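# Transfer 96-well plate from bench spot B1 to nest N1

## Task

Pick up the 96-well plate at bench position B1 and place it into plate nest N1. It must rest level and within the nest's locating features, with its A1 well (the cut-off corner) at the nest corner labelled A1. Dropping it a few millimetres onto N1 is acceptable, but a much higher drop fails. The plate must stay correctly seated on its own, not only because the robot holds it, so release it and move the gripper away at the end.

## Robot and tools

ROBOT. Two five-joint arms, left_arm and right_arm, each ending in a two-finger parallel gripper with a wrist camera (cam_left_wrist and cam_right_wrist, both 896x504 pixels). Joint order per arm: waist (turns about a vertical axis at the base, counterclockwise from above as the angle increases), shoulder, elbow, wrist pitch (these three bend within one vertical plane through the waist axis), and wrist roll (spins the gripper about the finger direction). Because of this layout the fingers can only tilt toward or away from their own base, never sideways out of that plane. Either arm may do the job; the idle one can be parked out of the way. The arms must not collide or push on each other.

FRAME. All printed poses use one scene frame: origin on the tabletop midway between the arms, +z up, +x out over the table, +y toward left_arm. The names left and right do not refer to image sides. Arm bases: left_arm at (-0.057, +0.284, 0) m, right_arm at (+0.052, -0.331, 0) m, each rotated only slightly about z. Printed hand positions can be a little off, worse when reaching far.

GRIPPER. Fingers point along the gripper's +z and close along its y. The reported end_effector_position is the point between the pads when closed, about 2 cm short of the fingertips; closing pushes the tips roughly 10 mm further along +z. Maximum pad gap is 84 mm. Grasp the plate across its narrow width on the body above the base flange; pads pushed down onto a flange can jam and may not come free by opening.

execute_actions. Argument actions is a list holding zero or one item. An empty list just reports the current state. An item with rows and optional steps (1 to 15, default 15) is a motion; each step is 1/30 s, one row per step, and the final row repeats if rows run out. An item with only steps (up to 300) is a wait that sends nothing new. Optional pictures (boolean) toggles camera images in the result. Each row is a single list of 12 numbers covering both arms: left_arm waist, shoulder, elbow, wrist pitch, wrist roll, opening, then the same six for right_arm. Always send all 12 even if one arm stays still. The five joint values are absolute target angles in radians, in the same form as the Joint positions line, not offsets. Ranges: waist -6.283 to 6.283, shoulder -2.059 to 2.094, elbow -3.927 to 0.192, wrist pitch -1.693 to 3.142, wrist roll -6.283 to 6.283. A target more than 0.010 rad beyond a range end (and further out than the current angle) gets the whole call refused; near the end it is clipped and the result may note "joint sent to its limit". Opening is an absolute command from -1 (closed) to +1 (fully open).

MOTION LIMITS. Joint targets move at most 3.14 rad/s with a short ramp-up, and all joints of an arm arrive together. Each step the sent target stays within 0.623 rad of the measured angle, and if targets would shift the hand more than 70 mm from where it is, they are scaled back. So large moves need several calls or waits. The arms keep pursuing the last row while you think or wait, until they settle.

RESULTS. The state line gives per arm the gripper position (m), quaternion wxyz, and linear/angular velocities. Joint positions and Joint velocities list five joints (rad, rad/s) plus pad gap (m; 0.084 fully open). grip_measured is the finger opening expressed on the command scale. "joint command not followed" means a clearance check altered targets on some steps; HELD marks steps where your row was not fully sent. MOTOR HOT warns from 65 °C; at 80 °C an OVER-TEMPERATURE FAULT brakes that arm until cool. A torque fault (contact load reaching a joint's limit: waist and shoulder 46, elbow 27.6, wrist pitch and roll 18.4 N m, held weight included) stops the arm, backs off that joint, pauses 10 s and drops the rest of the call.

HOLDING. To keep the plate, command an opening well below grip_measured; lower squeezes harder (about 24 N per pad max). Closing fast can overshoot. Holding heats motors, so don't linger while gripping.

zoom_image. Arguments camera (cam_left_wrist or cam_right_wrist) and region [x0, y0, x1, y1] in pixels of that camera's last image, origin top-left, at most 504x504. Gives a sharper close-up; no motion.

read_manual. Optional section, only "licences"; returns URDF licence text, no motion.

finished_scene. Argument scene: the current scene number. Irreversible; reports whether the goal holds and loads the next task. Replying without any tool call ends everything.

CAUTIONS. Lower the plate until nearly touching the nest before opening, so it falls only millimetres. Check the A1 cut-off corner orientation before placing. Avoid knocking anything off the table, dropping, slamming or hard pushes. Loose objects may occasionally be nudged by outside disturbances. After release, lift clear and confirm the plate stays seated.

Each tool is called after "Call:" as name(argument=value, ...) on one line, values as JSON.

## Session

Call:
execute_actions(actions=[])

Scene clock: 0.00 s of 8400.00 s.
left_arm: end_effector_position=(+0.4437, +0.1217, +0.1590) grip_measured=+1.00 end_effector_quat_wxyz=(-0.009, +0.918, -0.379, +0.119) end_effector_velocity=(+0.000, +0.000, +0.000) end_effector_angular_velocity=(-0.000, -0.001, +0.000) | right_arm: end_effector_position=(+0.4733, -0.2438, +0.1558) grip_measured=+1.00 end_effector_quat_wxyz=(+0.085, +0.958, -0.173, -0.210) end_effector_velocity=(+0.000, +0.000, -0.000) end_effector_angular_velocity=(+0.000, -0.001, -0.000)
Joint positions: left_arm=[-0.333  0.095 -0.971  0.638  0.471  0.084] | right_arm=[ 0.05   0.311 -1.352  1.497  0.562  0.084]
Joint velocities: left_arm=[ 0.     0.    -0.    -0.001  0.    -0.   ] | right_arm=[-0.    -0.     0.    -0.001 -0.     0.   ]
Motor temperatures (°C, as the motors report them): left_arm=[31 31 34 38 37] | right_arm=[28 31 31 36 36]

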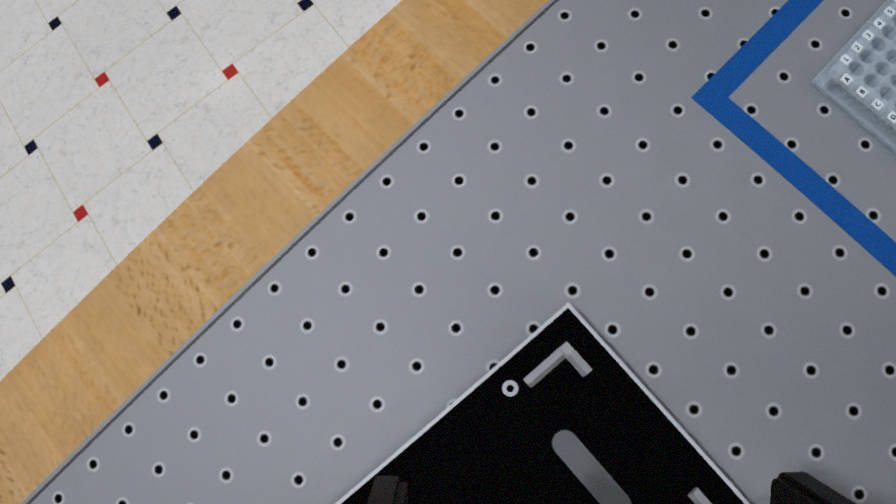

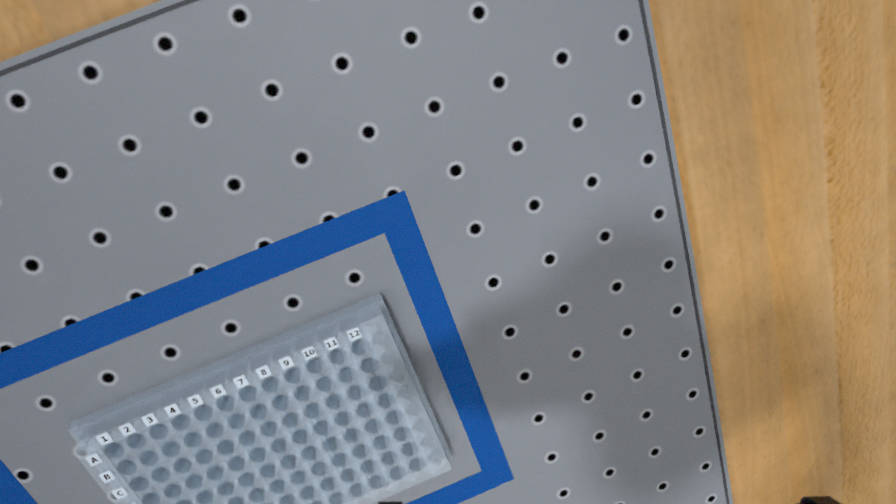

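Call:
execute_actions(actions=[{"rows":[[-0.3,-0.059,-1.57,1.629,-0.28,1,0.15,-0.3,-1.2,1.5,0.304,1]],"steps":15}], pictures=false)

Call:
execute_actions(actions=[{"steps":45}])

Scene clock: 3.03 s of 8400.00 s.
left_arm: end_effector_position=(+0.4448, +0.1331, +0.3215) grip_measured=+1.00 end_effector_quat_wxyz=(+0.013, +0.985, -0.147, +0.090) end_effector_velocity=(-0.211, +0.089, +0.302) end_effector_angular_velocity=(+0.006, +0.721, +1.141) | right_arm: end_effector_position=(+0.4434, -0.2177, +0.3168) grip_measured=+1.00 end_effector_quat_wxyz=(+0.016, +0.998, -0.039, -0.047) end_effector_velocity=(-0.146, +0.038, +0.357) end_effector_angular_velocity=(+0.288, -0.818, +0.674)
Joint positions: left_arm=[-0.312 -0.004 -1.354  1.176  0.005  0.084] | right_arm=[ 0.128 -0.165 -1.235  1.499  0.361  0.084]
Joint velocities: left_arm=[ 0.046 -0.22  -0.846  1.758 -1.113 -0.   ] | right_arm=[ 0.189 -1.164  0.291  0.008 -0.488 -0.   ]
Motor temperatures (°C, as the motors report them): left_arm=[31 32 35 38 37] | right_arm=[28 32 32 36 36]
Steps of this call (steps 1 to 76: nothing new was sent; steps 77 to 91: all 15 steps of this action). Readings (joint positions):
77: left_arm=[-0.333 0.095 -0.971 0.638 0.470] | right_arm=[0.051 0.311 -1.352 1.497 0.562]
78: left_arm=[-0.333 0.094 -0.975 0.645 0.464] | right_arm=[0.051 0.307 -1.350 1.497 0.559]
80: left_arm=[-0.331 0.087 -1.015 0.694 0.416] | right_arm=[0.058 0.264 -1.332 1.498 0.538]
84: left_arm=[-0.324 0.050 -1.146 0.831 0.277] | right_arm=[0.085 0.102 -1.303 1.498 0.474]
91: the state above

Scene clock: 4.53 s of 8400.00 s.
left_arm: end_effector_position=(+0.3756, +0.1595, +0.4000) grip_measured=+1.00 end_effector_quat_wxyz=(+0.000, +1.000, -0.000, -0.000) end_effector_velocity=(+0.000, +0.000, -0.000) end_effector_angular_velocity=(+0.000, +0.000, +0.001) | right_arm: end_effector_position=(+0.4244, -0.2143, +0.3562) grip_measured=+1.00 end_effector_quat_wxyz=(+0.000, +1.000, +0.000, -0.000) end_effector_velocity=(+0.000, +0.000, +0.001) end_effector_angular_velocity=(+0.000, -0.001, +0.000)
Joint positions: left_arm=[-0.3   -0.059 -1.57   1.629 -0.28   0.084] | right_arm=[ 0.15  -0.3   -1.2    1.5    0.304  0.084]
Joint velocities: left_arm=[ 0.001 -0.     0.    -0.    -0.     0.   ] | right_arm=[ 0.    -0.001 -0.001 -0.    -0.     0.   ]
Motor temperatures (°C, as the motors report them): left_arm=[31 32 36 38 37] | right_arm=[28 32 32 36 36]
Steps of this call (steps 1 to 30: the robot went on to your last target; steps 31 to 45: nothing new was sent). Readings (joint positions):
1: left_arm=[-0.310 -0.011 -1.382 1.235 -0.032] | right_arm=[0.134 -0.203 -1.225 1.500 0.346]
2: left_arm=[-0.309 -0.018 -1.409 1.293 -0.069] | right_arm=[0.140 -0.237 -1.218 1.500 0.332]
4: left_arm=[-0.306 -0.032 -1.464 1.407 -0.140] | right_arm=[0.146 -0.278 -1.210 1.500 0.316]
8: left_arm=[-0.301 -0.055 -1.548 1.578 -0.248] | right_arm=[0.149 -0.294 -1.200 1.500 0.306]
45: the state above
All arms were judged still, so your last target was given up. Only a new action makes them travel on or press farther. Fingers that are still opening or closing keep moving.

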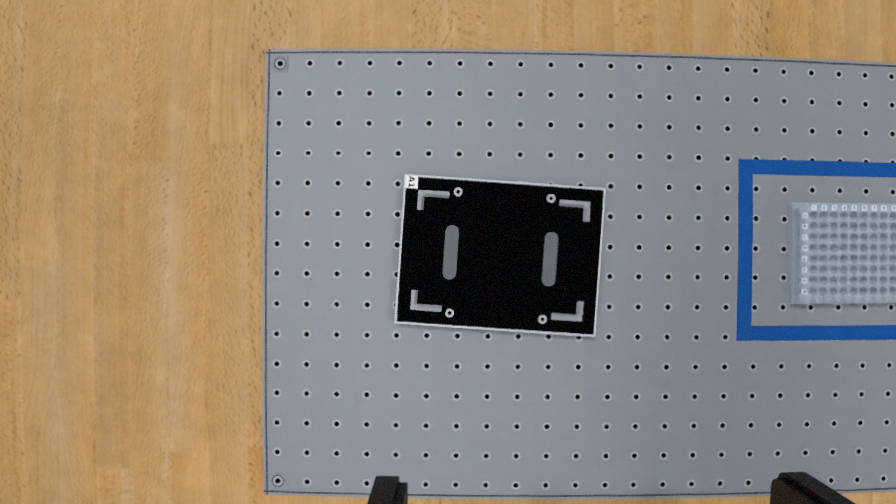

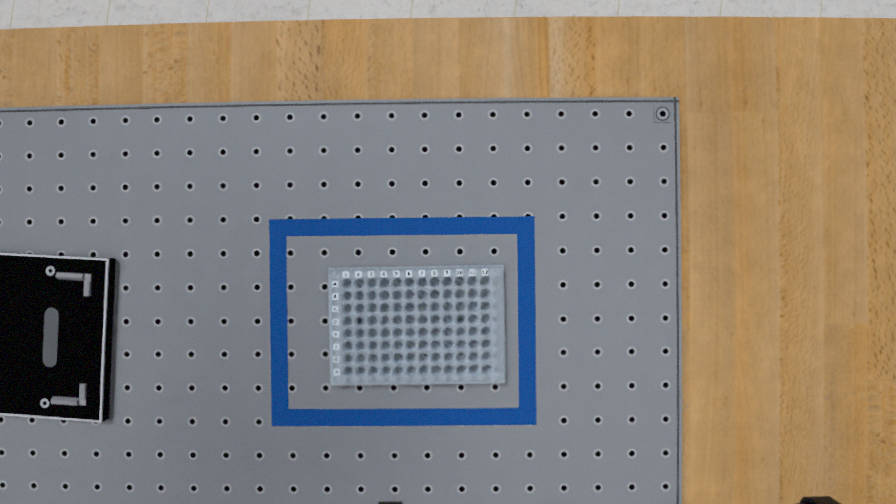

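Call:
execute_actions(actions=[{"rows":[[1.3,-0.5,-0.8,1.3,0,1,0.2602,0.089,-0.7451,0.6561,-1.1736,1]],"steps":15}], pictures=false)

Call:
execute_actions(actions=[{"steps":60}])

Scene clock: 11.83 s of 8400.00 s.
left_arm: end_effector_position=(+0.3415, +0.3309, +0.3521) grip_measured=+1.00 end_effector_quat_wxyz=(+0.000, +0.992, +0.128, +0.009) end_effector_velocity=(-0.148, +0.376, -0.123) end_effector_angular_velocity=(+0.001, +0.034, +0.733) | right_arm: end_effector_position=(+0.4538, -0.1767, +0.1859) grip_measured=+1.00 end_effector_quat_wxyz=(+0.002, +0.965, +0.263, -0.018) end_effector_velocity=(+0.022, +0.074, -0.370) end_effector_angular_velocity=(+0.091, -0.080, +1.696)
Joint positions: left_arm=[ 0.097 -0.281 -1.201  1.464 -0.139  0.084] | right_arm=[ 0.213 -0.076 -0.939  1.052 -0.165  0.084]
Joint velocities: left_arm=[ 0.973 -0.379  0.695 -0.282  0.24   0.   ] | right_arm=[ 0.143  0.502  0.586 -1.196 -1.554 -0.   ]
Motor temperatures (°C, as the motors report them): left_arm=[31 32 37 39 37] | right_arm=[28 32 33 36 36]
Steps of this call (steps 1 to 90: nothing new was sent; then 3.80 s passed at rest; steps 91 to 105: all 15 steps of this action). Readings (joint positions):
91: left_arm=[-0.300 -0.059 -1.570 1.629 -0.280] | right_arm=[0.150 -0.300 -1.200 1.500 0.304]
92: left_arm=[-0.295 -0.063 -1.564 1.625 -0.277] | right_arm=[0.151 -0.298 -1.197 1.493 0.297]
94: left_arm=[-0.252 -0.094 -1.517 1.600 -0.256] | right_arm=[0.159 -0.274 -1.170 1.446 0.251]
98: left_arm=[-0.121 -0.179 -1.391 1.540 -0.205] | right_arm=[0.179 -0.196 -1.078 1.323 0.127]
105: the state above

Scene clock: 13.83 s of 8400.00 s.
left_arm: end_effector_position=(+0.0268, +0.6107, +0.2739) grip_measured=+1.00 end_effector_quat_wxyz=(+0.000, +0.790, +0.613, +0.000) end_effector_velocity=(-0.001, -0.000, -0.000) end_effector_angular_velocity=(-0.001, +0.000, +0.002) | right_arm: end_effector_position=(+0.4412, -0.1601, +0.0700) grip_measured=+1.00 end_effector_quat_wxyz=(+0.000, +0.701, +0.713, -0.000) end_effector_velocity=(+0.000, +0.000, +0.000) end_effector_angular_velocity=(+0.001, -0.001, -0.000)
Joint positions: left_arm=[ 1.3   -0.5   -0.8    1.3   -0.     0.084] | right_arm=[ 0.26   0.089 -0.745  0.656 -1.174  0.084]
Joint velocities: left_arm=[ 0.002 -0.     0.     0.001 -0.     0.   ] | right_arm=[-0.    -0.001  0.    -0.001  0.     0.   ]
Motor temperatures (°C, as the motors report them): left_arm=[31 32 37 39 37] | right_arm=[28 32 33 36 36]
Steps of this call (steps 1 to 60: the robot went on to your last target). Readings (joint positions):
1: left_arm=[0.130 -0.294 -1.179 1.454 -0.131] | right_arm=[0.218 -0.060 -0.919 1.012 -0.219]
2: left_arm=[0.163 -0.305 -1.157 1.445 -0.124] | right_arm=[0.223 -0.043 -0.900 0.972 -0.277]
4: left_arm=[0.230 -0.327 -1.116 1.429 -0.110] | right_arm=[0.232 -0.011 -0.862 0.895 -0.410]
8: left_arm=[0.369 -0.365 -1.047 1.401 -0.086] | right_arm=[0.248 0.048 -0.793 0.757 -0.755]
60: the state above
All arms were judged still, so your last target was given up. Only a new action makes them travel on or press farther. Fingers that are still opening or closing keep moving.

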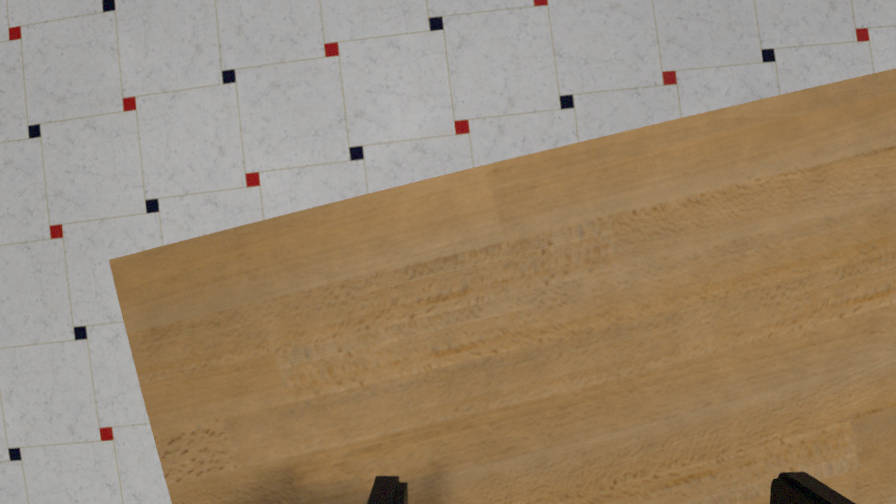

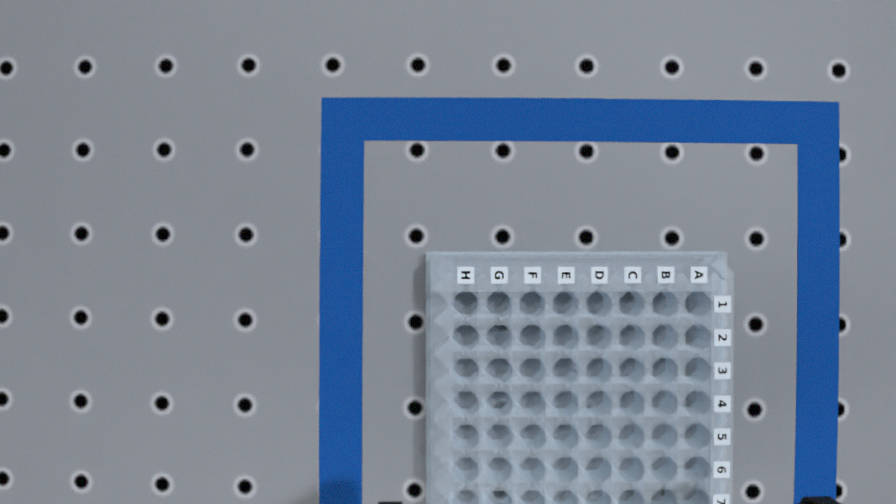

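Call:
execute_actions(actions=[{"rows":[[1.3,-0.5,-0.8,1.3,0,1,0.2507,0.1613,-0.7346,0.5733,-1.1831,1]],"steps":15}], pictures=false)

Call:
execute_actions(actions=[{"steps":15}])

Call:
zoom_image(camera="cam_right_wrist", region=[350,440,470,504])

Call:
zoom_image(camera="cam_right_wrist", region=[740,440,860,504])

Scene clock: 21.63 s of 8400.00 s.
left_arm: end_effector_position=(+0.0268, +0.6107, +0.2739) grip_measured=+1.00 end_effector_quat_wxyz=(+0.000, +0.790, +0.613, +0.000) end_effector_velocity=(+0.000, +0.000, +0.000) end_effector_angular_velocity=(+0.002, -0.000, -0.000) | right_arm: end_effector_position=(+0.4435, -0.1635, +0.0425) grip_measured=+1.00 end_effector_quat_wxyz=(+0.000, +0.701, +0.713, +0.000) end_effector_velocity=(-0.003, -0.002, -0.005) end_effector_angular_velocity=(-0.004, +0.009, -0.000)
Joint positions: left_arm=[ 1.3   -0.5   -0.8    1.3    0.     0.084] | right_arm=[ 0.251  0.16  -0.735  0.574 -1.183  0.084]
Joint velocities: left_arm=[-0.001  0.    -0.001 -0.001 -0.     0.   ] | right_arm=[-0.     0.007  0.006 -0.003 -0.     0.   ]
Motor temperatures (°C, as the motors report them): left_arm=[31 32 38 39 37] | right_arm=[28 32 33 36 36]
Steps of this call (steps 1 to 90: nothing new was sent; then 4.30 s passed at rest; steps 91 to 105: all 15 steps of this action). Readings (joint positions):
91: left_arm=[1.300 -0.500 -0.800 1.300 0.000] | right_arm=[0.260 0.089 -0.745 0.656 -1.174]
92: left_arm=[1.300 -0.500 -0.800 1.300 -0.000] | right_arm=[0.260 0.093 -0.745 0.649 -1.174]
94: left_arm=[1.300 -0.500 -0.800 1.300 0.000] | right_arm=[0.256 0.122 -0.743 0.614 -1.178]
98: left_arm=[1.300 -0.500 -0.800 1.300 0.000] | right_arm=[0.251 0.158 -0.732 0.581 -1.182]
105: the state above

Scene clock: 22.13 s of 8400.00 s.
left_arm: end_effector_position=(+0.0268, +0.6107, +0.2739) grip_measured=+1.00 end_effector_quat_wxyz=(+0.000, +0.790, +0.613, +0.000) end_effector_velocity=(-0.000, -0.000, -0.000) end_effector_angular_velocity=(-0.001, +0.000, +0.001) | right_arm: end_effector_position=(+0.4432, -0.1636, +0.0420) grip_measured=+1.00 end_effector_quat_wxyz=(+0.000, +0.701, +0.713, +0.000) end_effector_velocity=(-0.000, -0.000, -0.000) end_effector_angular_velocity=(-0.001, +0.002, -0.000)
Joint positions: left_arm=[ 1.3   -0.5   -0.8    1.3    0.     0.084] | right_arm=[ 0.251  0.161 -0.735  0.573 -1.183  0.084]
Joint velocities: left_arm=[ 0.001  0.     0.001  0.     0.    -0.   ] | right_arm=[-0.     0.001 -0.001  0.001  0.     0.   ]
Motor temperatures (°C, as the motors report them): left_arm=[31 32 38 39 37] | right_arm=[28 32 33 36 36]
Steps of this call (steps 1 to 15: the robot went on to your last target). Readings (joint positions):
1: left_arm=[1.300 -0.500 -0.800 1.300 -0.000] | right_arm=[0.251 0.161 -0.735 0.574 -1.183]
2: left_arm=[1.300 -0.500 -0.800 1.300 0.000] | right_arm=[0.251 0.161 -0.735 0.573 -1.183]
4: left_arm=[1.300 -0.500 -0.800 1.300 0.000] | right_arm=[0.251 0.161 -0.735 0.573 -1.183]
8: left_arm=[1.300 -0.500 -0.800 1.300 0.000] | right_arm=[0.251 0.161 -0.735 0.573 -1.183]
15: the state above
All arms were judged still, so your last target was given up. Only a new action makes them travel on or press farther. Fingers that are still opening or closing keep moving.

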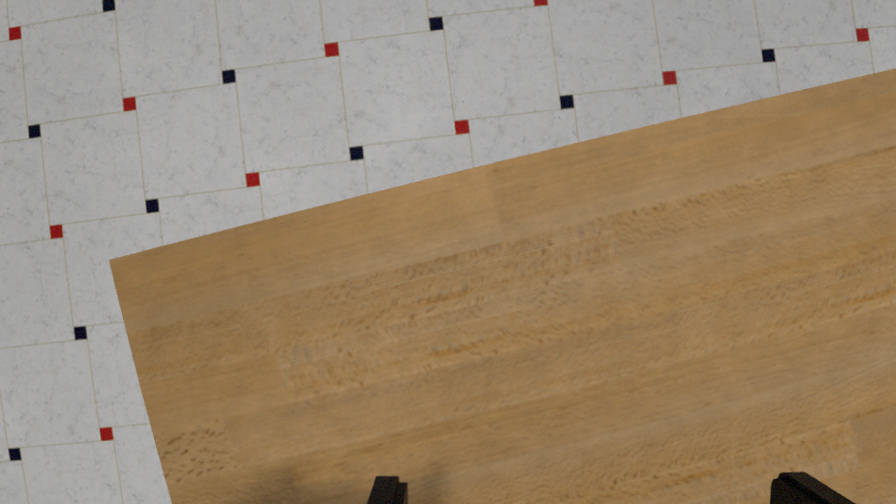

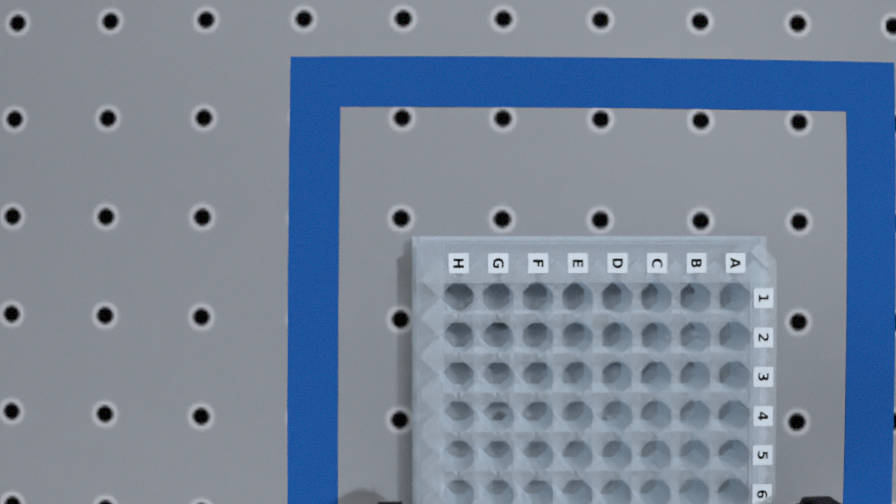

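Region (350, 440, 470, 504) of cam_right_wrist's 896x504 image, scaled by 4.200, with more detail than that image has; it fills the top 269 rows of this view, and the rest is white.

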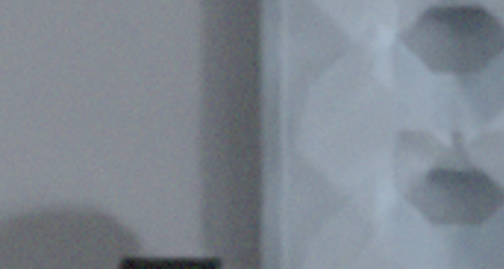

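Region (740, 440, 860, 504) of cam_right_wrist's 896x504 image, scaled by 4.200, with more detail than that image has; it fills the top 269 rows of this view, and the rest is white.

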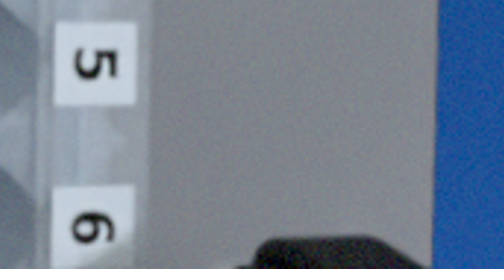

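Call:
execute_actions(actions=[{"rows":[[1.3,-0.5,-0.8,1.3,0,1,0.2647,0.1683,-0.7444,0.5761,-1.1691,1]],"steps":15}], pictures=false)

Call:
execute_actions(actions=[{"steps":10}])

Scene clock: 26.93 s of 8400.00 s.
left_arm: end_effector_position=(+0.0268, +0.6107, +0.2739) grip_measured=+1.00 end_effector_quat_wxyz=(+0.000, +0.790, +0.613, +0.000) end_effector_velocity=(-0.000, +0.000, +0.000) end_effector_angular_velocity=(+0.001, -0.000, +0.001) | right_arm: end_effector_position=(+0.4432, -0.1572, +0.0420) grip_measured=+1.00 end_effector_quat_wxyz=(-0.000, +0.701, +0.713, -0.000) end_effector_velocity=(+0.000, +0.000, +0.000) end_effector_angular_velocity=(+0.000, -0.001, -0.000)
Joint positions: left_arm=[ 1.3   -0.5   -0.8    1.3    0.     0.084] | right_arm=[ 0.265  0.168 -0.744  0.576 -1.169  0.084]
Joint velocities: left_arm=[ 0.001 -0.    -0.001  0.     0.    -0.   ] | right_arm=[ 0. -0. -0.  0.  0.  0.]
Motor temperatures (°C, as the motors report them): left_arm=[31 32 38 39 37] | right_arm=[28 32 34 36 36]
Steps of this call (steps 1 to 90: nothing new was sent; then 1.30 s passed at rest; steps 91 to 105: all 15 steps of this action). Readings (joint positions):
91: left_arm=[1.300 -0.500 -0.800 1.300 0.000] | right_arm=[0.251 0.161 -0.735 0.573 -1.183]
92: left_arm=[1.300 -0.500 -0.800 1.300 -0.000] | right_arm=[0.253 0.163 -0.736 0.574 -1.180]
94: left_arm=[1.300 -0.500 -0.800 1.300 -0.000] | right_arm=[0.260 0.166 -0.741 0.575 -1.174]
98: left_arm=[1.300 -0.500 -0.800 1.300 -0.000] | right_arm=[0.264 0.168 -0.744 0.576 -1.170]
105: the state above

Scene clock: 27.27 s of 8400.00 s.
left_arm: end_effector_position=(+0.0268, +0.6107, +0.2739) grip_measured=+1.00 end_effector_quat_wxyz=(+0.000, +0.790, +0.613, +0.000) end_effector_velocity=(-0.001, +0.000, -0.000) end_effector_angular_velocity=(-0.000, +0.000, +0.002) | right_arm: end_effector_position=(+0.4432, -0.1571, +0.0420) grip_measured=+1.00 end_effector_quat_wxyz=(+0.000, +0.701, +0.713, -0.000) end_effector_velocity=(-0.000, -0.000, -0.000) end_effector_angular_velocity=(-0.000, +0.001, +0.000)
Joint positions: left_arm=[ 1.3   -0.5   -0.8    1.3   -0.     0.084] | right_arm=[ 0.265  0.168 -0.744  0.576 -1.169  0.084]
Joint velocities: left_arm=[ 0.002  0.     0.     0.    -0.     0.   ] | right_arm=[ 0.     0.001 -0.     0.    -0.    -0.   ]
Motor temperatures (°C, as the motors report them): left_arm=[31 32 38 39 37] | right_arm=[28 32 34 36 36]
Steps of this call (steps 1 to 10: the robot went on to your last target). Readings (joint positions):
1: left_arm=[1.300 -0.500 -0.800 1.300 0.000] | right_arm=[0.265 0.168 -0.744 0.576 -1.169]
2: left_arm=[1.300 -0.500 -0.800 1.300 -0.000] | right_arm=[0.265 0.168 -0.744 0.576 -1.169]
4: left_arm=[1.300 -0.500 -0.800 1.300 -0.000] | right_arm=[0.265 0.168 -0.744 0.576 -1.169]
8: left_arm=[1.300 -0.500 -0.800 1.300 -0.000] | right_arm=[0.265 0.168 -0.744 0.576 -1.169]
10: the state above

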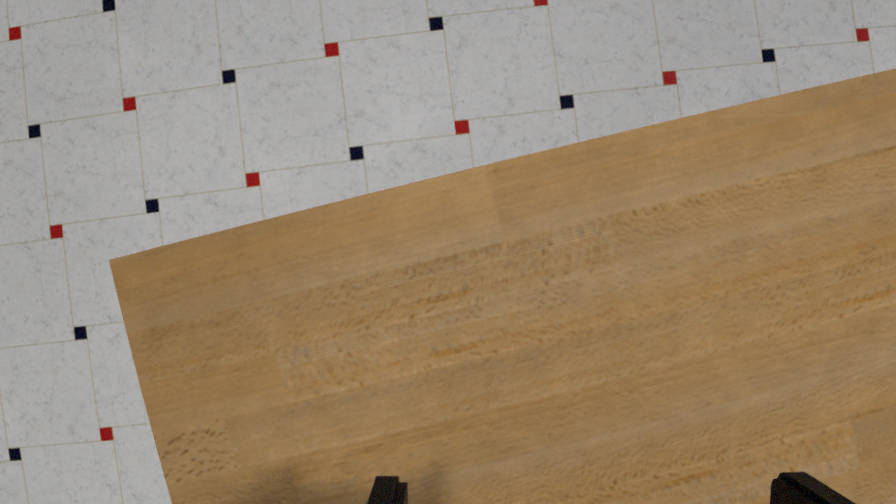

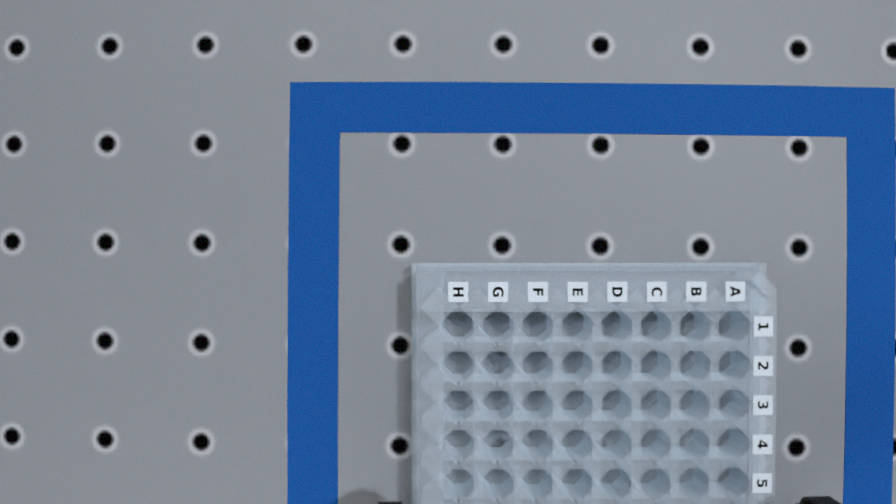

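Call:
execute_actions(actions=[{"rows":[[1.3,-0.5,-0.8,1.3,0,1,0.2647,0.1721,-0.7441,0.572,-1.1691,1],[1.3,-0.5,-0.8,1.3,0,1,0.2647,0.1759,-0.7438,0.5679,-1.1691,1],[1.3,-0.5,-0.8,1.3,0,1,0.2647,0.1796,-0.7435,0.5639,-1.1691,1],[1.3,-0.5,-0.8,1.3,0,1,0.2647,0.1834,-0.7432,0.5598,-1.1691,1],[1.3,-0.5,-0.8,1.3,0,1,0.2647,0.1872,-0.7429,0.5557,-1.1691,1],[1.3,-0.5,-0.8,1.3,0,1,0.2647,0.191,-0.7427,0.5517,-1.1691,1],[1.3,-0.5,-0.8,1.3,0,1,0.2647,0.1948,-0.7424,0.5476,-1.1691,1],[1.3,-0.5,-0.8,1.3,0,1,0.2647,0.1985,-0.7421,0.5436,-1.1691,1],[1.3,-0.5,-0.8,1.3,0,1,0.2647,0.2023,-0.7418,0.5395,-1.1691,1],[1.3,-0.5,-0.8,1.3,0,1,0.2647,0.2061,-0.7415,0.5354,-1.1691,1]],"steps":15}], pictures=false)

Call:
execute_actions(actions=[{"steps":15}])

Scene clock: 36.07 s of 8400.00 s.
left_arm: end_effector_position=(+0.0268, +0.6107, +0.2739) grip_measured=+1.00 end_effector_quat_wxyz=(+0.000, +0.790, +0.613, +0.000) end_effector_velocity=(+0.000, +0.000, +0.000) end_effector_angular_velocity=(+0.001, -0.000, -0.000) | right_arm: end_effector_position=(+0.4429, -0.1572, +0.0283) grip_measured=+1.00 end_effector_quat_wxyz=(-0.000, +0.701, +0.713, -0.000) end_effector_velocity=(+0.003, +0.002, -0.004) end_effector_angular_velocity=(+0.004, -0.010, +0.001)
Joint positions: left_arm=[ 1.3   -0.5   -0.8    1.3   -0.     0.084] | right_arm=[ 0.265  0.205 -0.741  0.537 -1.169  0.084]
Joint velocities: left_arm=[-0.     0.    -0.001  0.    -0.     0.   ] | right_arm=[ 0.     0.016 -0.002 -0.024 -0.     0.   ]
Motor temperatures (°C, as the motors report them): left_arm=[31 32 39 39 37] | right_arm=[28 32 34 36 36]
Steps of this call (steps 1 to 15: the robot went on to your last target; steps 16 to 90: nothing new was sent; then 5.30 s passed at rest; steps 91 to 105: all 15 steps of this action). Readings (joint positions):
91: left_arm=[1.300 -0.500 -0.800 1.300 0.000] | right_arm=[0.265 0.168 -0.744 0.576 -1.169]
92: left_arm=[1.300 -0.500 -0.800 1.300 0.000] | right_arm=[0.265 0.169 -0.744 0.575 -1.169]
94: left_arm=[1.300 -0.500 -0.800 1.300 -0.000] | right_arm=[0.265 0.173 -0.744 0.571 -1.169]
98: left_arm=[1.300 -0.500 -0.800 1.300 -0.000] | right_arm=[0.265 0.186 -0.743 0.557 -1.169]
105: the state above

Scene clock: 36.57 s of 8400.00 s.
left_arm: end_effector_position=(+0.0268, +0.6107, +0.2739) grip_measured=+1.00 end_effector_quat_wxyz=(+0.000, +0.790, +0.613, +0.000) end_effector_velocity=(-0.000, -0.000, -0.000) end_effector_angular_velocity=(-0.001, +0.000, +0.001) | right_arm: end_effector_position=(+0.4432, -0.1571, +0.0280) grip_measured=+1.00 end_effector_quat_wxyz=(+0.000, +0.701, +0.713, +0.000) end_effector_velocity=(+0.000, +0.000, +0.000) end_effector_angular_velocity=(+0.001, -0.002, +0.000)
Joint positions: left_arm=[ 1.3   -0.5   -0.8    1.3    0.     0.084] | right_arm=[ 0.265  0.206 -0.742  0.535 -1.169  0.084]
Joint velocities: left_arm=[ 0.001 -0.    -0.     0.001  0.     0.   ] | right_arm=[ 0.    -0.    -0.001 -0.001  0.    -0.   ]
Motor temperatures (°C, as the motors report them): left_arm=[31 32 39 39 37] | right_arm=[28 32 34 36 36]
Steps of this call (steps 1 to 15: the robot went on to your last target). Readings (joint positions):
1: left_arm=[1.300 -0.500 -0.800 1.300 0.000] | right_arm=[0.265 0.205 -0.741 0.537 -1.169]
2: left_arm=[1.300 -0.500 -0.800 1.300 0.000] | right_arm=[0.265 0.205 -0.742 0.536 -1.169]
4: left_arm=[1.300 -0.500 -0.800 1.300 -0.000] | right_arm=[0.265 0.206 -0.742 0.536 -1.169]
8: left_arm=[1.300 -0.500 -0.800 1.300 -0.000] | right_arm=[0.265 0.206 -0.742 0.535 -1.169]
15: the state above
All arms were judged still, so your last target was given up. Only a new action makes them travel on or press farther. Fingers that are still opening or closing keep moving.

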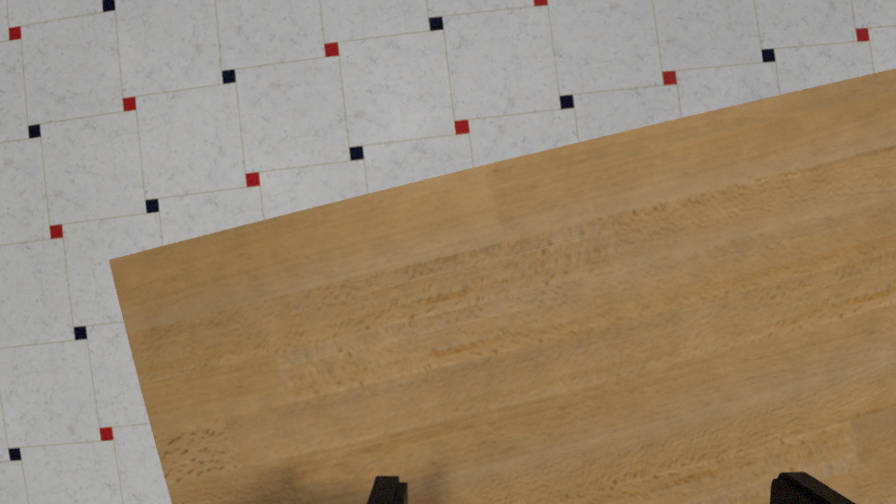

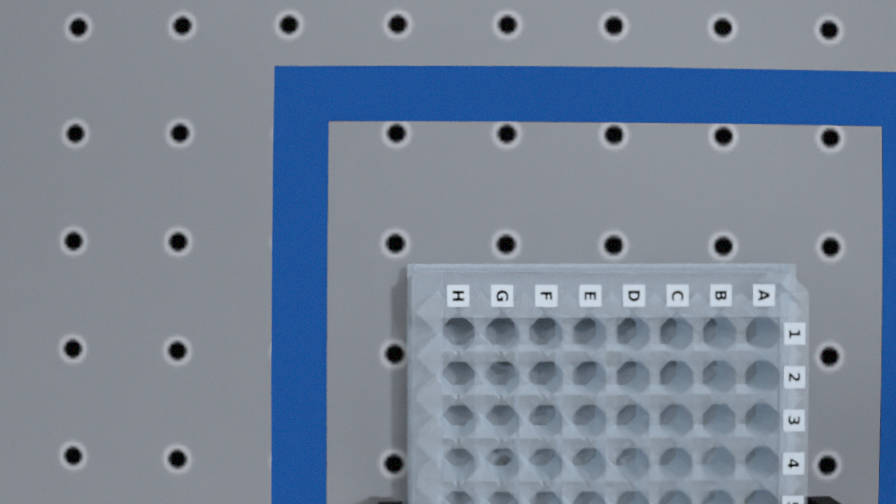

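Call:
execute_actions(actions=[{"rows":[[1.3,-0.5,-0.8,1.3,0,1,0.2647,0.2061,-0.7415,0.5354,-1.1691,0.95],[1.3,-0.5,-0.8,1.3,0,1,0.2647,0.2061,-0.7415,0.5354,-1.1691,0.9],[1.3,-0.5,-0.8,1.3,0,1,0.2647,0.2061,-0.7415,0.5354,-1.1691,0.85],[1.3,-0.5,-0.8,1.3,0,1,0.2647,0.2061,-0.7415,0.5354,-1.1691,0.8],[1.3,-0.5,-0.8,1.3,0,1,0.2647,0.2061,-0.7415,0.5354,-1.1691,0.7],[1.3,-0.5,-0.8,1.3,0,1,0.2647,0.2061,-0.7415,0.5354,-1.1691,0.6],[1.3,-0.5,-0.8,1.3,0,1,0.2647,0.2061,-0.7415,0.5354,-1.1691,0.5],[1.3,-0.5,-0.8,1.3,0,1,0.2647,0.2061,-0.7415,0.5354,-1.1691,0.4],[1.3,-0.5,-0.8,1.3,0,1,0.2647,0.2061,-0.7415,0.5354,-1.1691,0.3]],"steps":15}], pictures=false)

Call:
execute_actions(actions=[{"rows":[[1.3,-0.5,-0.8,1.3,0,1,0.2647,0.1985,-0.7421,0.5436,-1.1691,0.3],[1.3,-0.5,-0.8,1.3,0,1,0.2647,0.1872,-0.7429,0.5557,-1.1691,0.3],[1.3,-0.5,-0.8,1.3,0,1,0.2647,0.1683,-0.7444,0.5761,-1.1691,0.3],[1.3,-0.5,-0.8,1.3,0,1,0.2647,0.145,-0.747,0.602,-1.1691,0.3],[1.3,-0.5,-0.8,1.3,0,1,0.2647,0.12,-0.75,0.63,-1.1691,0.3],[1.3,-0.5,-0.8,1.3,0,1,0.2647,0.095,-0.755,0.66,-1.1691,0.3],[1.3,-0.5,-0.8,1.3,0,1,0.2647,0.07,-0.76,0.69,-1.1691,0.3],[1.3,-0.5,-0.8,1.3,0,1,0.2647,0.045,-0.765,0.72,-1.1691,0.3],[1.3,-0.5,-0.8,1.3,0,1,0.2647,0.02,-0.77,0.75,-1.1691,0.3],[1.3,-0.5,-0.8,1.3,0,1,0.2647,-0.005,-0.775,0.78,-1.1691,0.3],[1.3,-0.5,-0.8,1.3,0,1,0.2647,-0.03,-0.78,0.81,-1.1691,0.3]],"steps":15}])

Scene clock: 44.93 s of 8400.00 s.
left_arm: end_effector_position=(+0.0268, +0.6107, +0.2739) grip_measured=+1.00 end_effector_quat_wxyz=(+0.000, +0.790, +0.613, +0.000) end_effector_velocity=(+0.001, -0.000, -0.000) end_effector_angular_velocity=(+0.000, -0.000, -0.004) | right_arm: end_effector_position=(+0.4435, -0.1570, +0.0283) grip_measured=+0.94 end_effector_quat_wxyz=(+0.000, +0.701, +0.713, +0.000) end_effector_velocity=(+0.000, +0.000, +0.000) end_effector_angular_velocity=(+0.000, -0.000, +0.000)
Joint positions: left_arm=[ 1.3   -0.5   -0.8    1.3   -0.     0.084] | right_arm=[ 0.265  0.206 -0.742  0.535 -1.169  0.082]
Joint velocities: left_arm=[-0.004 -0.     0.    -0.     0.    -0.   ] | right_arm=[-0. -0. -0. -0. -0.  0.]
Motor temperatures (°C, as the motors report them): left_arm=[31 32 39 39 37] | right_arm=[28 32 34 36 36]
Steps of this call (steps 1 to 90: nothing new was sent; then 4.87 s passed at rest; steps 91 to 105: all 15 steps of this action). Readings (joint positions):
91: left_arm=[1.300 -0.500 -0.800 1.300 -0.000] | right_arm=[0.265 0.206 -0.742 0.535 -1.169]
92: left_arm=[1.300 -0.500 -0.800 1.300 0.000] | right_arm=[0.265 0.206 -0.742 0.536 -1.169]
94: left_arm=[1.300 -0.500 -0.800 1.300 0.000] | right_arm=[0.265 0.206 -0.742 0.535 -1.169]
98: left_arm=[1.300 -0.500 -0.800 1.300 0.000] | right_arm=[0.265 0.206 -0.742 0.535 -1.169]
105: the state above

Scene clock: 45.43 s of 8400.00 s.
left_arm: end_effector_position=(+0.0268, +0.6107, +0.2739) grip_measured=+1.00 end_effector_quat_wxyz=(+0.000, +0.790, +0.613, +0.000) end_effector_velocity=(-0.000, +0.000, +0.000) end_effector_angular_velocity=(+0.001, -0.000, +0.001) | right_arm: end_effector_position=(+0.4414, -0.1579, +0.1161) grip_measured=+0.94 end_effector_quat_wxyz=(+0.001, +0.701, +0.713, +0.004) end_effector_velocity=(-0.007, -0.003, +0.122) end_effector_angular_velocity=(+0.013, -0.028, +0.000)
Joint positions: left_arm=[ 1.3   -0.5   -0.8    1.3   -0.     0.084] | right_arm=[ 0.265 -0.013 -0.779  0.785 -1.169  0.082]
Joint velocities: left_arm=[ 0.001 -0.    -0.001 -0.001 -0.     0.   ] | right_arm=[ 0.    -0.285 -0.069  0.323  0.    -0.   ]
Motor temperatures (°C, as the motors report them): left_arm=[31 32 39 39 37] | right_arm=[28 32 34 36 36]
Steps of this call (steps 1 to 15: all 15 steps of this action). Readings (joint positions):
1: left_arm=[1.300 -0.500 -0.800 1.300 0.000] | right_arm=[0.265 0.206 -0.742 0.535 -1.169]
2: left_arm=[1.300 -0.500 -0.800 1.300 -0.000] | right_arm=[0.265 0.205 -0.742 0.537 -1.169]
4: left_arm=[1.300 -0.500 -0.800 1.300 -0.000] | right_arm=[0.265 0.195 -0.740 0.550 -1.169]
8: left_arm=[1.300 -0.500 -0.800 1.300 -0.000] | right_arm=[0.265 0.133 -0.748 0.619 -1.169]
15: the state above

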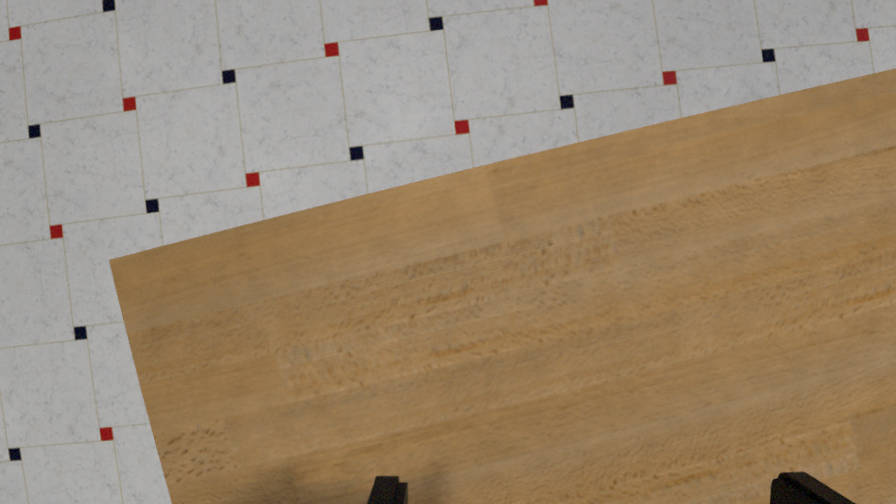

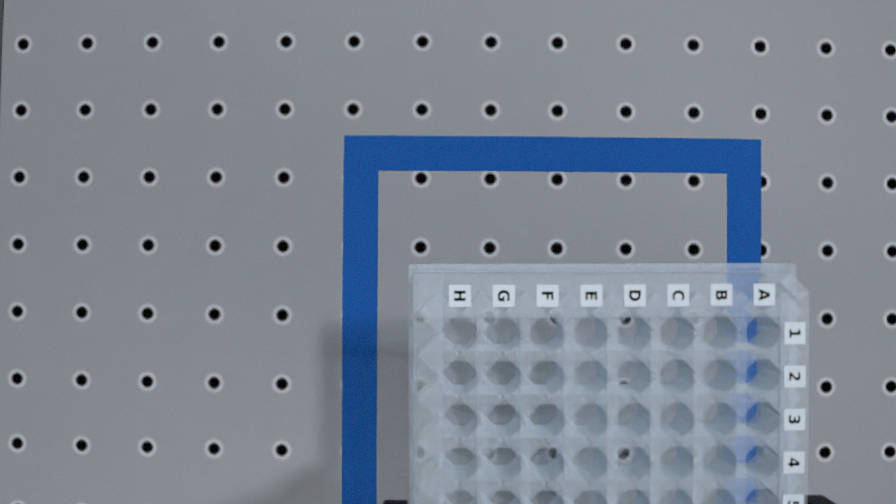

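Call:
execute_actions(actions=[{"rows":[[1.3,-0.5,-0.8,1.3,0,1,0.3584,0.1103,-0.9491,0.8388,-1.0618,0.3]],"steps":8}], pictures=false)

Call:
execute_actions(actions=[{"rows":[[1.3,-0.5,-0.8,1.3,0,1,0.4521,0.2506,-1.1182,0.8676,-0.9546,0.3]],"steps":7}], pictures=false)

Call:
execute_actions(actions=[{"rows":[[1.3,-0.5,-0.8,1.3,0,1,0.5458,0.391,-1.2872,0.8963,-0.8473,0.3]],"steps":7}], pictures=false)

Call:
execute_actions(actions=[{"rows":[[1.3,-0.5,-0.8,1.3,0,1,0.6395,0.5313,-1.4563,0.9251,-0.7401,0.3]],"steps":7}], pictures=false)

Call:
execute_actions(actions=[{"rows":[[1.3,-0.5,-0.8,1.3,0,1,0.7332,0.6716,-1.6254,0.9539,-0.6328,0.3]],"steps":15}], pictures=false)

Call:
execute_actions(actions=[{"steps":20}])

Scene clock: 51.00 s of 8400.00 s.
left_arm: end_effector_position=(+0.0268, +0.6107, +0.2739) grip_measured=+1.00 end_effector_quat_wxyz=(+0.000, +0.790, +0.613, +0.000) end_effector_velocity=(-0.001, +0.000, +0.000) end_effector_angular_velocity=(+0.001, -0.000, +0.002) | right_arm: end_effector_position=(+0.4577, -0.1076, +0.1216) grip_measured=+0.93 end_effector_quat_wxyz=(+0.000, +0.704, +0.710, +0.001) end_effector_velocity=(+0.019, +0.091, -0.013) end_effector_angular_velocity=(-0.015, +0.027, -0.028)
Joint positions: left_arm=[ 1.3   -0.5   -0.8    1.3   -0.     0.084] | right_arm=[ 0.35   0.096 -0.932  0.834 -1.075  0.082]
Joint velocities: left_arm=[ 0.002  0.     0.    -0.001 -0.     0.   ] | right_arm=[ 0.152  0.228 -0.255  0.057  0.181 -0.   ]
Motor temperatures (°C, as the motors report them): left_arm=[31 32 39 39 37] | right_arm=[28 32 34 36 36]
Steps of this call (steps 1 to 30: the robot went on to your last target; steps 31 to 90: nothing new was sent; then 2.30 s passed at rest; steps 91 to 98: all 8 steps of this action). Readings (joint positions):
91: left_arm=[1.300 -0.500 -0.800 1.300 0.000] | right_arm=[0.265 -0.030 -0.780 0.810 -1.169]
92: left_arm=[1.300 -0.500 -0.800 1.300 -0.000] | right_arm=[0.267 -0.026 -0.785 0.812 -1.165]
94: left_arm=[1.300 -0.500 -0.800 1.300 0.000] | right_arm=[0.292 0.013 -0.832 0.820 -1.134]
98: the state above

Scene clock: 51.23 s of 8400.00 s.
left_arm: end_effector_position=(+0.0268, +0.6107, +0.2739) grip_measured=+1.00 end_effector_quat_wxyz=(+0.000, +0.790, +0.613, +0.000) end_effector_velocity=(+0.001, -0.000, -0.000) end_effector_angular_velocity=(-0.000, +0.000, -0.002) | right_arm: end_effector_position=(+0.4697, -0.0516, +0.1170) grip_measured=+0.93 end_effector_quat_wxyz=(+0.000, +0.709, +0.706, +0.001) end_effector_velocity=(+0.009, +0.187, -0.033) end_effector_angular_velocity=(-0.014, +0.022, +0.005)
Joint positions: left_arm=[ 1.3   -0.5   -0.8    1.3   -0.     0.084] | right_arm=[ 0.436  0.225 -1.087  0.861 -0.976  0.082]
Joint velocities: left_arm=[-0.002  0.     0.    -0.     0.    -0.   ] | right_arm=[ 0.298  0.412 -0.465  0.079  0.293 -0.   ]
Motor temperatures (°C, as the motors report them): left_arm=[31 32 39 39 37] | right_arm=[28 32 34 36 36]
Steps of this call (steps 1 to 7: all 7 steps of this action). Readings (joint positions):
1: left_arm=[1.300 -0.500 -0.800 1.300 0.000] | right_arm=[0.354 0.102 -0.939 0.836 -1.070]
2: left_arm=[1.300 -0.500 -0.800 1.300 0.000] | right_arm=[0.358 0.109 -0.947 0.839 -1.063]
4: left_arm=[1.300 -0.500 -0.800 1.300 0.000] | right_arm=[0.384 0.151 -0.998 0.849 -1.029]
7: the state above

Scene clock: 51.47 s of 8400.00 s.
left_arm: end_effector_position=(+0.0268, +0.6107, +0.2739) grip_measured=+1.00 end_effector_quat_wxyz=(+0.000, +0.790, +0.613, +0.000) end_effector_velocity=(-0.000, +0.000, +0.000) end_effector_angular_velocity=(+0.000, -0.000, +0.000) | right_arm: end_effector_position=(+0.4728, +0.0115, +0.1070) grip_measured=+0.93 end_effector_quat_wxyz=(+0.000, +0.713, +0.701, +0.000) end_effector_velocity=(-0.031, +0.193, -0.058) end_effector_angular_velocity=(-0.032, +0.040, +0.013)
Joint positions: left_arm=[ 1.3   -0.5   -0.8    1.3   -0.     0.084] | right_arm=[ 0.53   0.365 -1.255  0.89  -0.869  0.082]
Joint velocities: left_arm=[ 0.     0.    -0.001  0.     0.     0.   ] | right_arm=[ 0.313  0.428 -0.46   0.083  0.3   -0.   ]
Motor temperatures (°C, as the motors report them): left_arm=[31 32 39 39 37] | right_arm=[28 32 34 36 36]
Steps of this call (steps 1 to 7: all 7 steps of this action). Readings (joint positions):
1: left_arm=[1.300 -0.500 -0.800 1.300 0.000] | right_arm=[0.444 0.236 -1.099 0.863 -0.968]
2: left_arm=[1.300 -0.500 -0.800 1.300 0.000] | right_arm=[0.450 0.246 -1.111 0.866 -0.959]
4: left_arm=[1.300 -0.500 -0.800 1.300 0.000] | right_arm=[0.476 0.289 -1.166 0.877 -0.923]
7: the state above

Scene clock: 51.70 s of 8400.00 s.
left_arm: end_effector_position=(+0.0268, +0.6107, +0.2739) grip_measured=+1.00 end_effector_quat_wxyz=(+0.000, +0.790, +0.613, +0.000) end_effector_velocity=(-0.000, +0.000, -0.000) end_effector_angular_velocity=(-0.000, +0.000, +0.001) | right_arm: end_effector_position=(+0.4654, +0.0754, +0.0925) grip_measured=+0.93 end_effector_quat_wxyz=(+0.000, +0.718, +0.696, +0.000) end_effector_velocity=(-0.076, +0.192, -0.083) end_effector_angular_velocity=(-0.053, +0.054, +0.026)
Joint positions: left_arm=[ 1.3   -0.5   -0.8    1.3   -0.     0.084] | right_arm=[ 0.623  0.504 -1.423  0.918 -0.762  0.082]
Joint velocities: left_arm=[ 0.001 -0.     0.    -0.    -0.     0.   ] | right_arm=[ 0.329  0.44  -0.451  0.087  0.302 -0.   ]
Motor temperatures (°C, as the motors report them): left_arm=[31 32 39 39 37] | right_arm=[28 32 34 36 36]
Steps of this call (steps 1 to 7: all 7 steps of this action). Readings (joint positions):
1: left_arm=[1.300 -0.500 -0.800 1.300 -0.000] | right_arm=[0.537 0.376 -1.267 0.892 -0.861]
2: left_arm=[1.300 -0.500 -0.800 1.300 -0.000] | right_arm=[0.543 0.386 -1.279 0.895 -0.852]
4: left_arm=[1.300 -0.500 -0.800 1.300 -0.000] | right_arm=[0.569 0.429 -1.335 0.905 -0.816]
7: the state above

Scene clock: 52.20 s of 8400.00 s.
left_arm: end_effector_position=(+0.0268, +0.6107, +0.2739) grip_measured=+1.00 end_effector_quat_wxyz=(+0.000, +0.790, +0.613, +0.000) end_effector_velocity=(-0.000, -0.000, -0.000) end_effector_angular_velocity=(-0.001, +0.000, -0.000) | right_arm: end_effector_position=(+0.4441, +0.1482, +0.0710) grip_measured=+0.93 end_effector_quat_wxyz=(-0.000, +0.725, +0.689, +0.001) end_effector_velocity=(-0.002, +0.005, -0.001) end_effector_angular_velocity=(+0.001, -0.001, -0.001)
Joint positions: left_arm=[ 1.3   -0.5   -0.8    1.3    0.     0.084] | right_arm=[ 0.731  0.669 -1.624  0.954 -0.634  0.082]
Joint velocities: left_arm=[-0.     0.     0.001  0.     0.    -0.   ] | right_arm=[ 0.009  0.009 -0.013  0.002  0.009  0.   ]
Motor temperatures (°C, as the motors report them): left_arm=[31 32 39 39 37] | right_arm=[28 32 34 36 36]
Steps of this call (steps 1 to 15: all 15 steps of this action). Readings (joint positions):
1: left_arm=[1.300 -0.500 -0.800 1.300 -0.000] | right_arm=[0.631 0.516 -1.435 0.921 -0.754]
2: left_arm=[1.300 -0.500 -0.800 1.300 -0.000] | right_arm=[0.637 0.527 -1.447 0.924 -0.745]
4: left_arm=[1.300 -0.500 -0.800 1.300 -0.000] | right_arm=[0.662 0.569 -1.504 0.934 -0.709]
8: left_arm=[1.300 -0.500 -0.800 1.300 0.000] | right_arm=[0.725 0.656 -1.603 0.950 -0.647]
15: the state above

Scene clock: 52.87 s of 8400.00 s.
left_arm: end_effector_position=(+0.0268, +0.6107, +0.2739) grip_measured=+1.00 end_effector_quat_wxyz=(+0.000, +0.790, +0.613, +0.000) end_effector_velocity=(+0.000, -0.000, -0.000) end_effector_angular_velocity=(-0.000, +0.000, -0.001) | right_arm: end_effector_position=(+0.4431, +0.1488, +0.0700) grip_measured=+0.93 end_effector_quat_wxyz=(+0.000, +0.725, +0.689, -0.000) end_effector_velocity=(-0.000, +0.000, -0.000) end_effector_angular_velocity=(+0.000, -0.000, +0.000)
Joint positions: left_arm=[ 1.3   -0.5   -0.8    1.3    0.     0.084] | right_arm=[ 0.733  0.672 -1.625  0.954 -0.633  0.082]
Joint velocities: left_arm=[-0.     0.     0.001 -0.     0.     0.   ] | right_arm=[ 0.     0.     0.001 -0.001 -0.    -0.   ]
Motor temperatures (°C, as the motors report them): left_arm=[31 32 39 39 37] | right_arm=[28 32 34 36 36]
Steps of this call (steps 1 to 15: the robot went on to your last target; steps 16 to 20: nothing new was sent). Readings (joint positions):
1: left_arm=[1.300 -0.500 -0.800 1.300 -0.000] | right_arm=[0.732 0.670 -1.625 0.954 -0.633]
2: left_arm=[1.300 -0.500 -0.800 1.300 0.000] | right_arm=[0.732 0.670 -1.625 0.954 -0.633]
4: left_arm=[1.300 -0.500 -0.800 1.300 0.000] | right_arm=[0.732 0.671 -1.625 0.954 -0.633]
8: left_arm=[1.300 -0.500 -0.800 1.300 0.000] | right_arm=[0.733 0.671 -1.625 0.954 -0.633]
20: the state above
All arms were judged still, so your last target was given up. Only a new action makes them travel on or press farther. Fingers that are still opening or closing keep moving.

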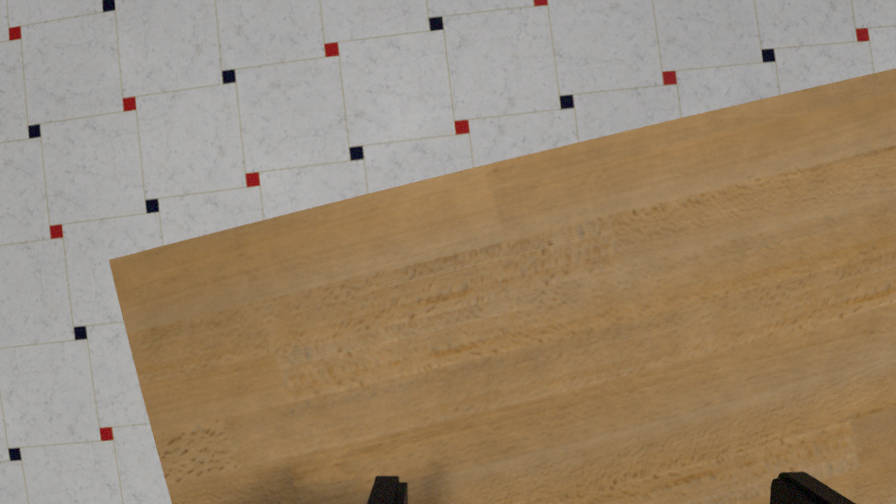

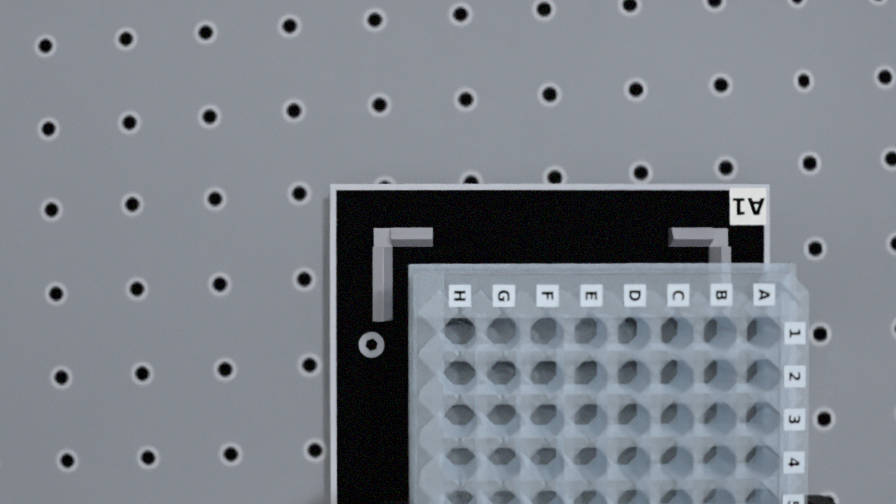

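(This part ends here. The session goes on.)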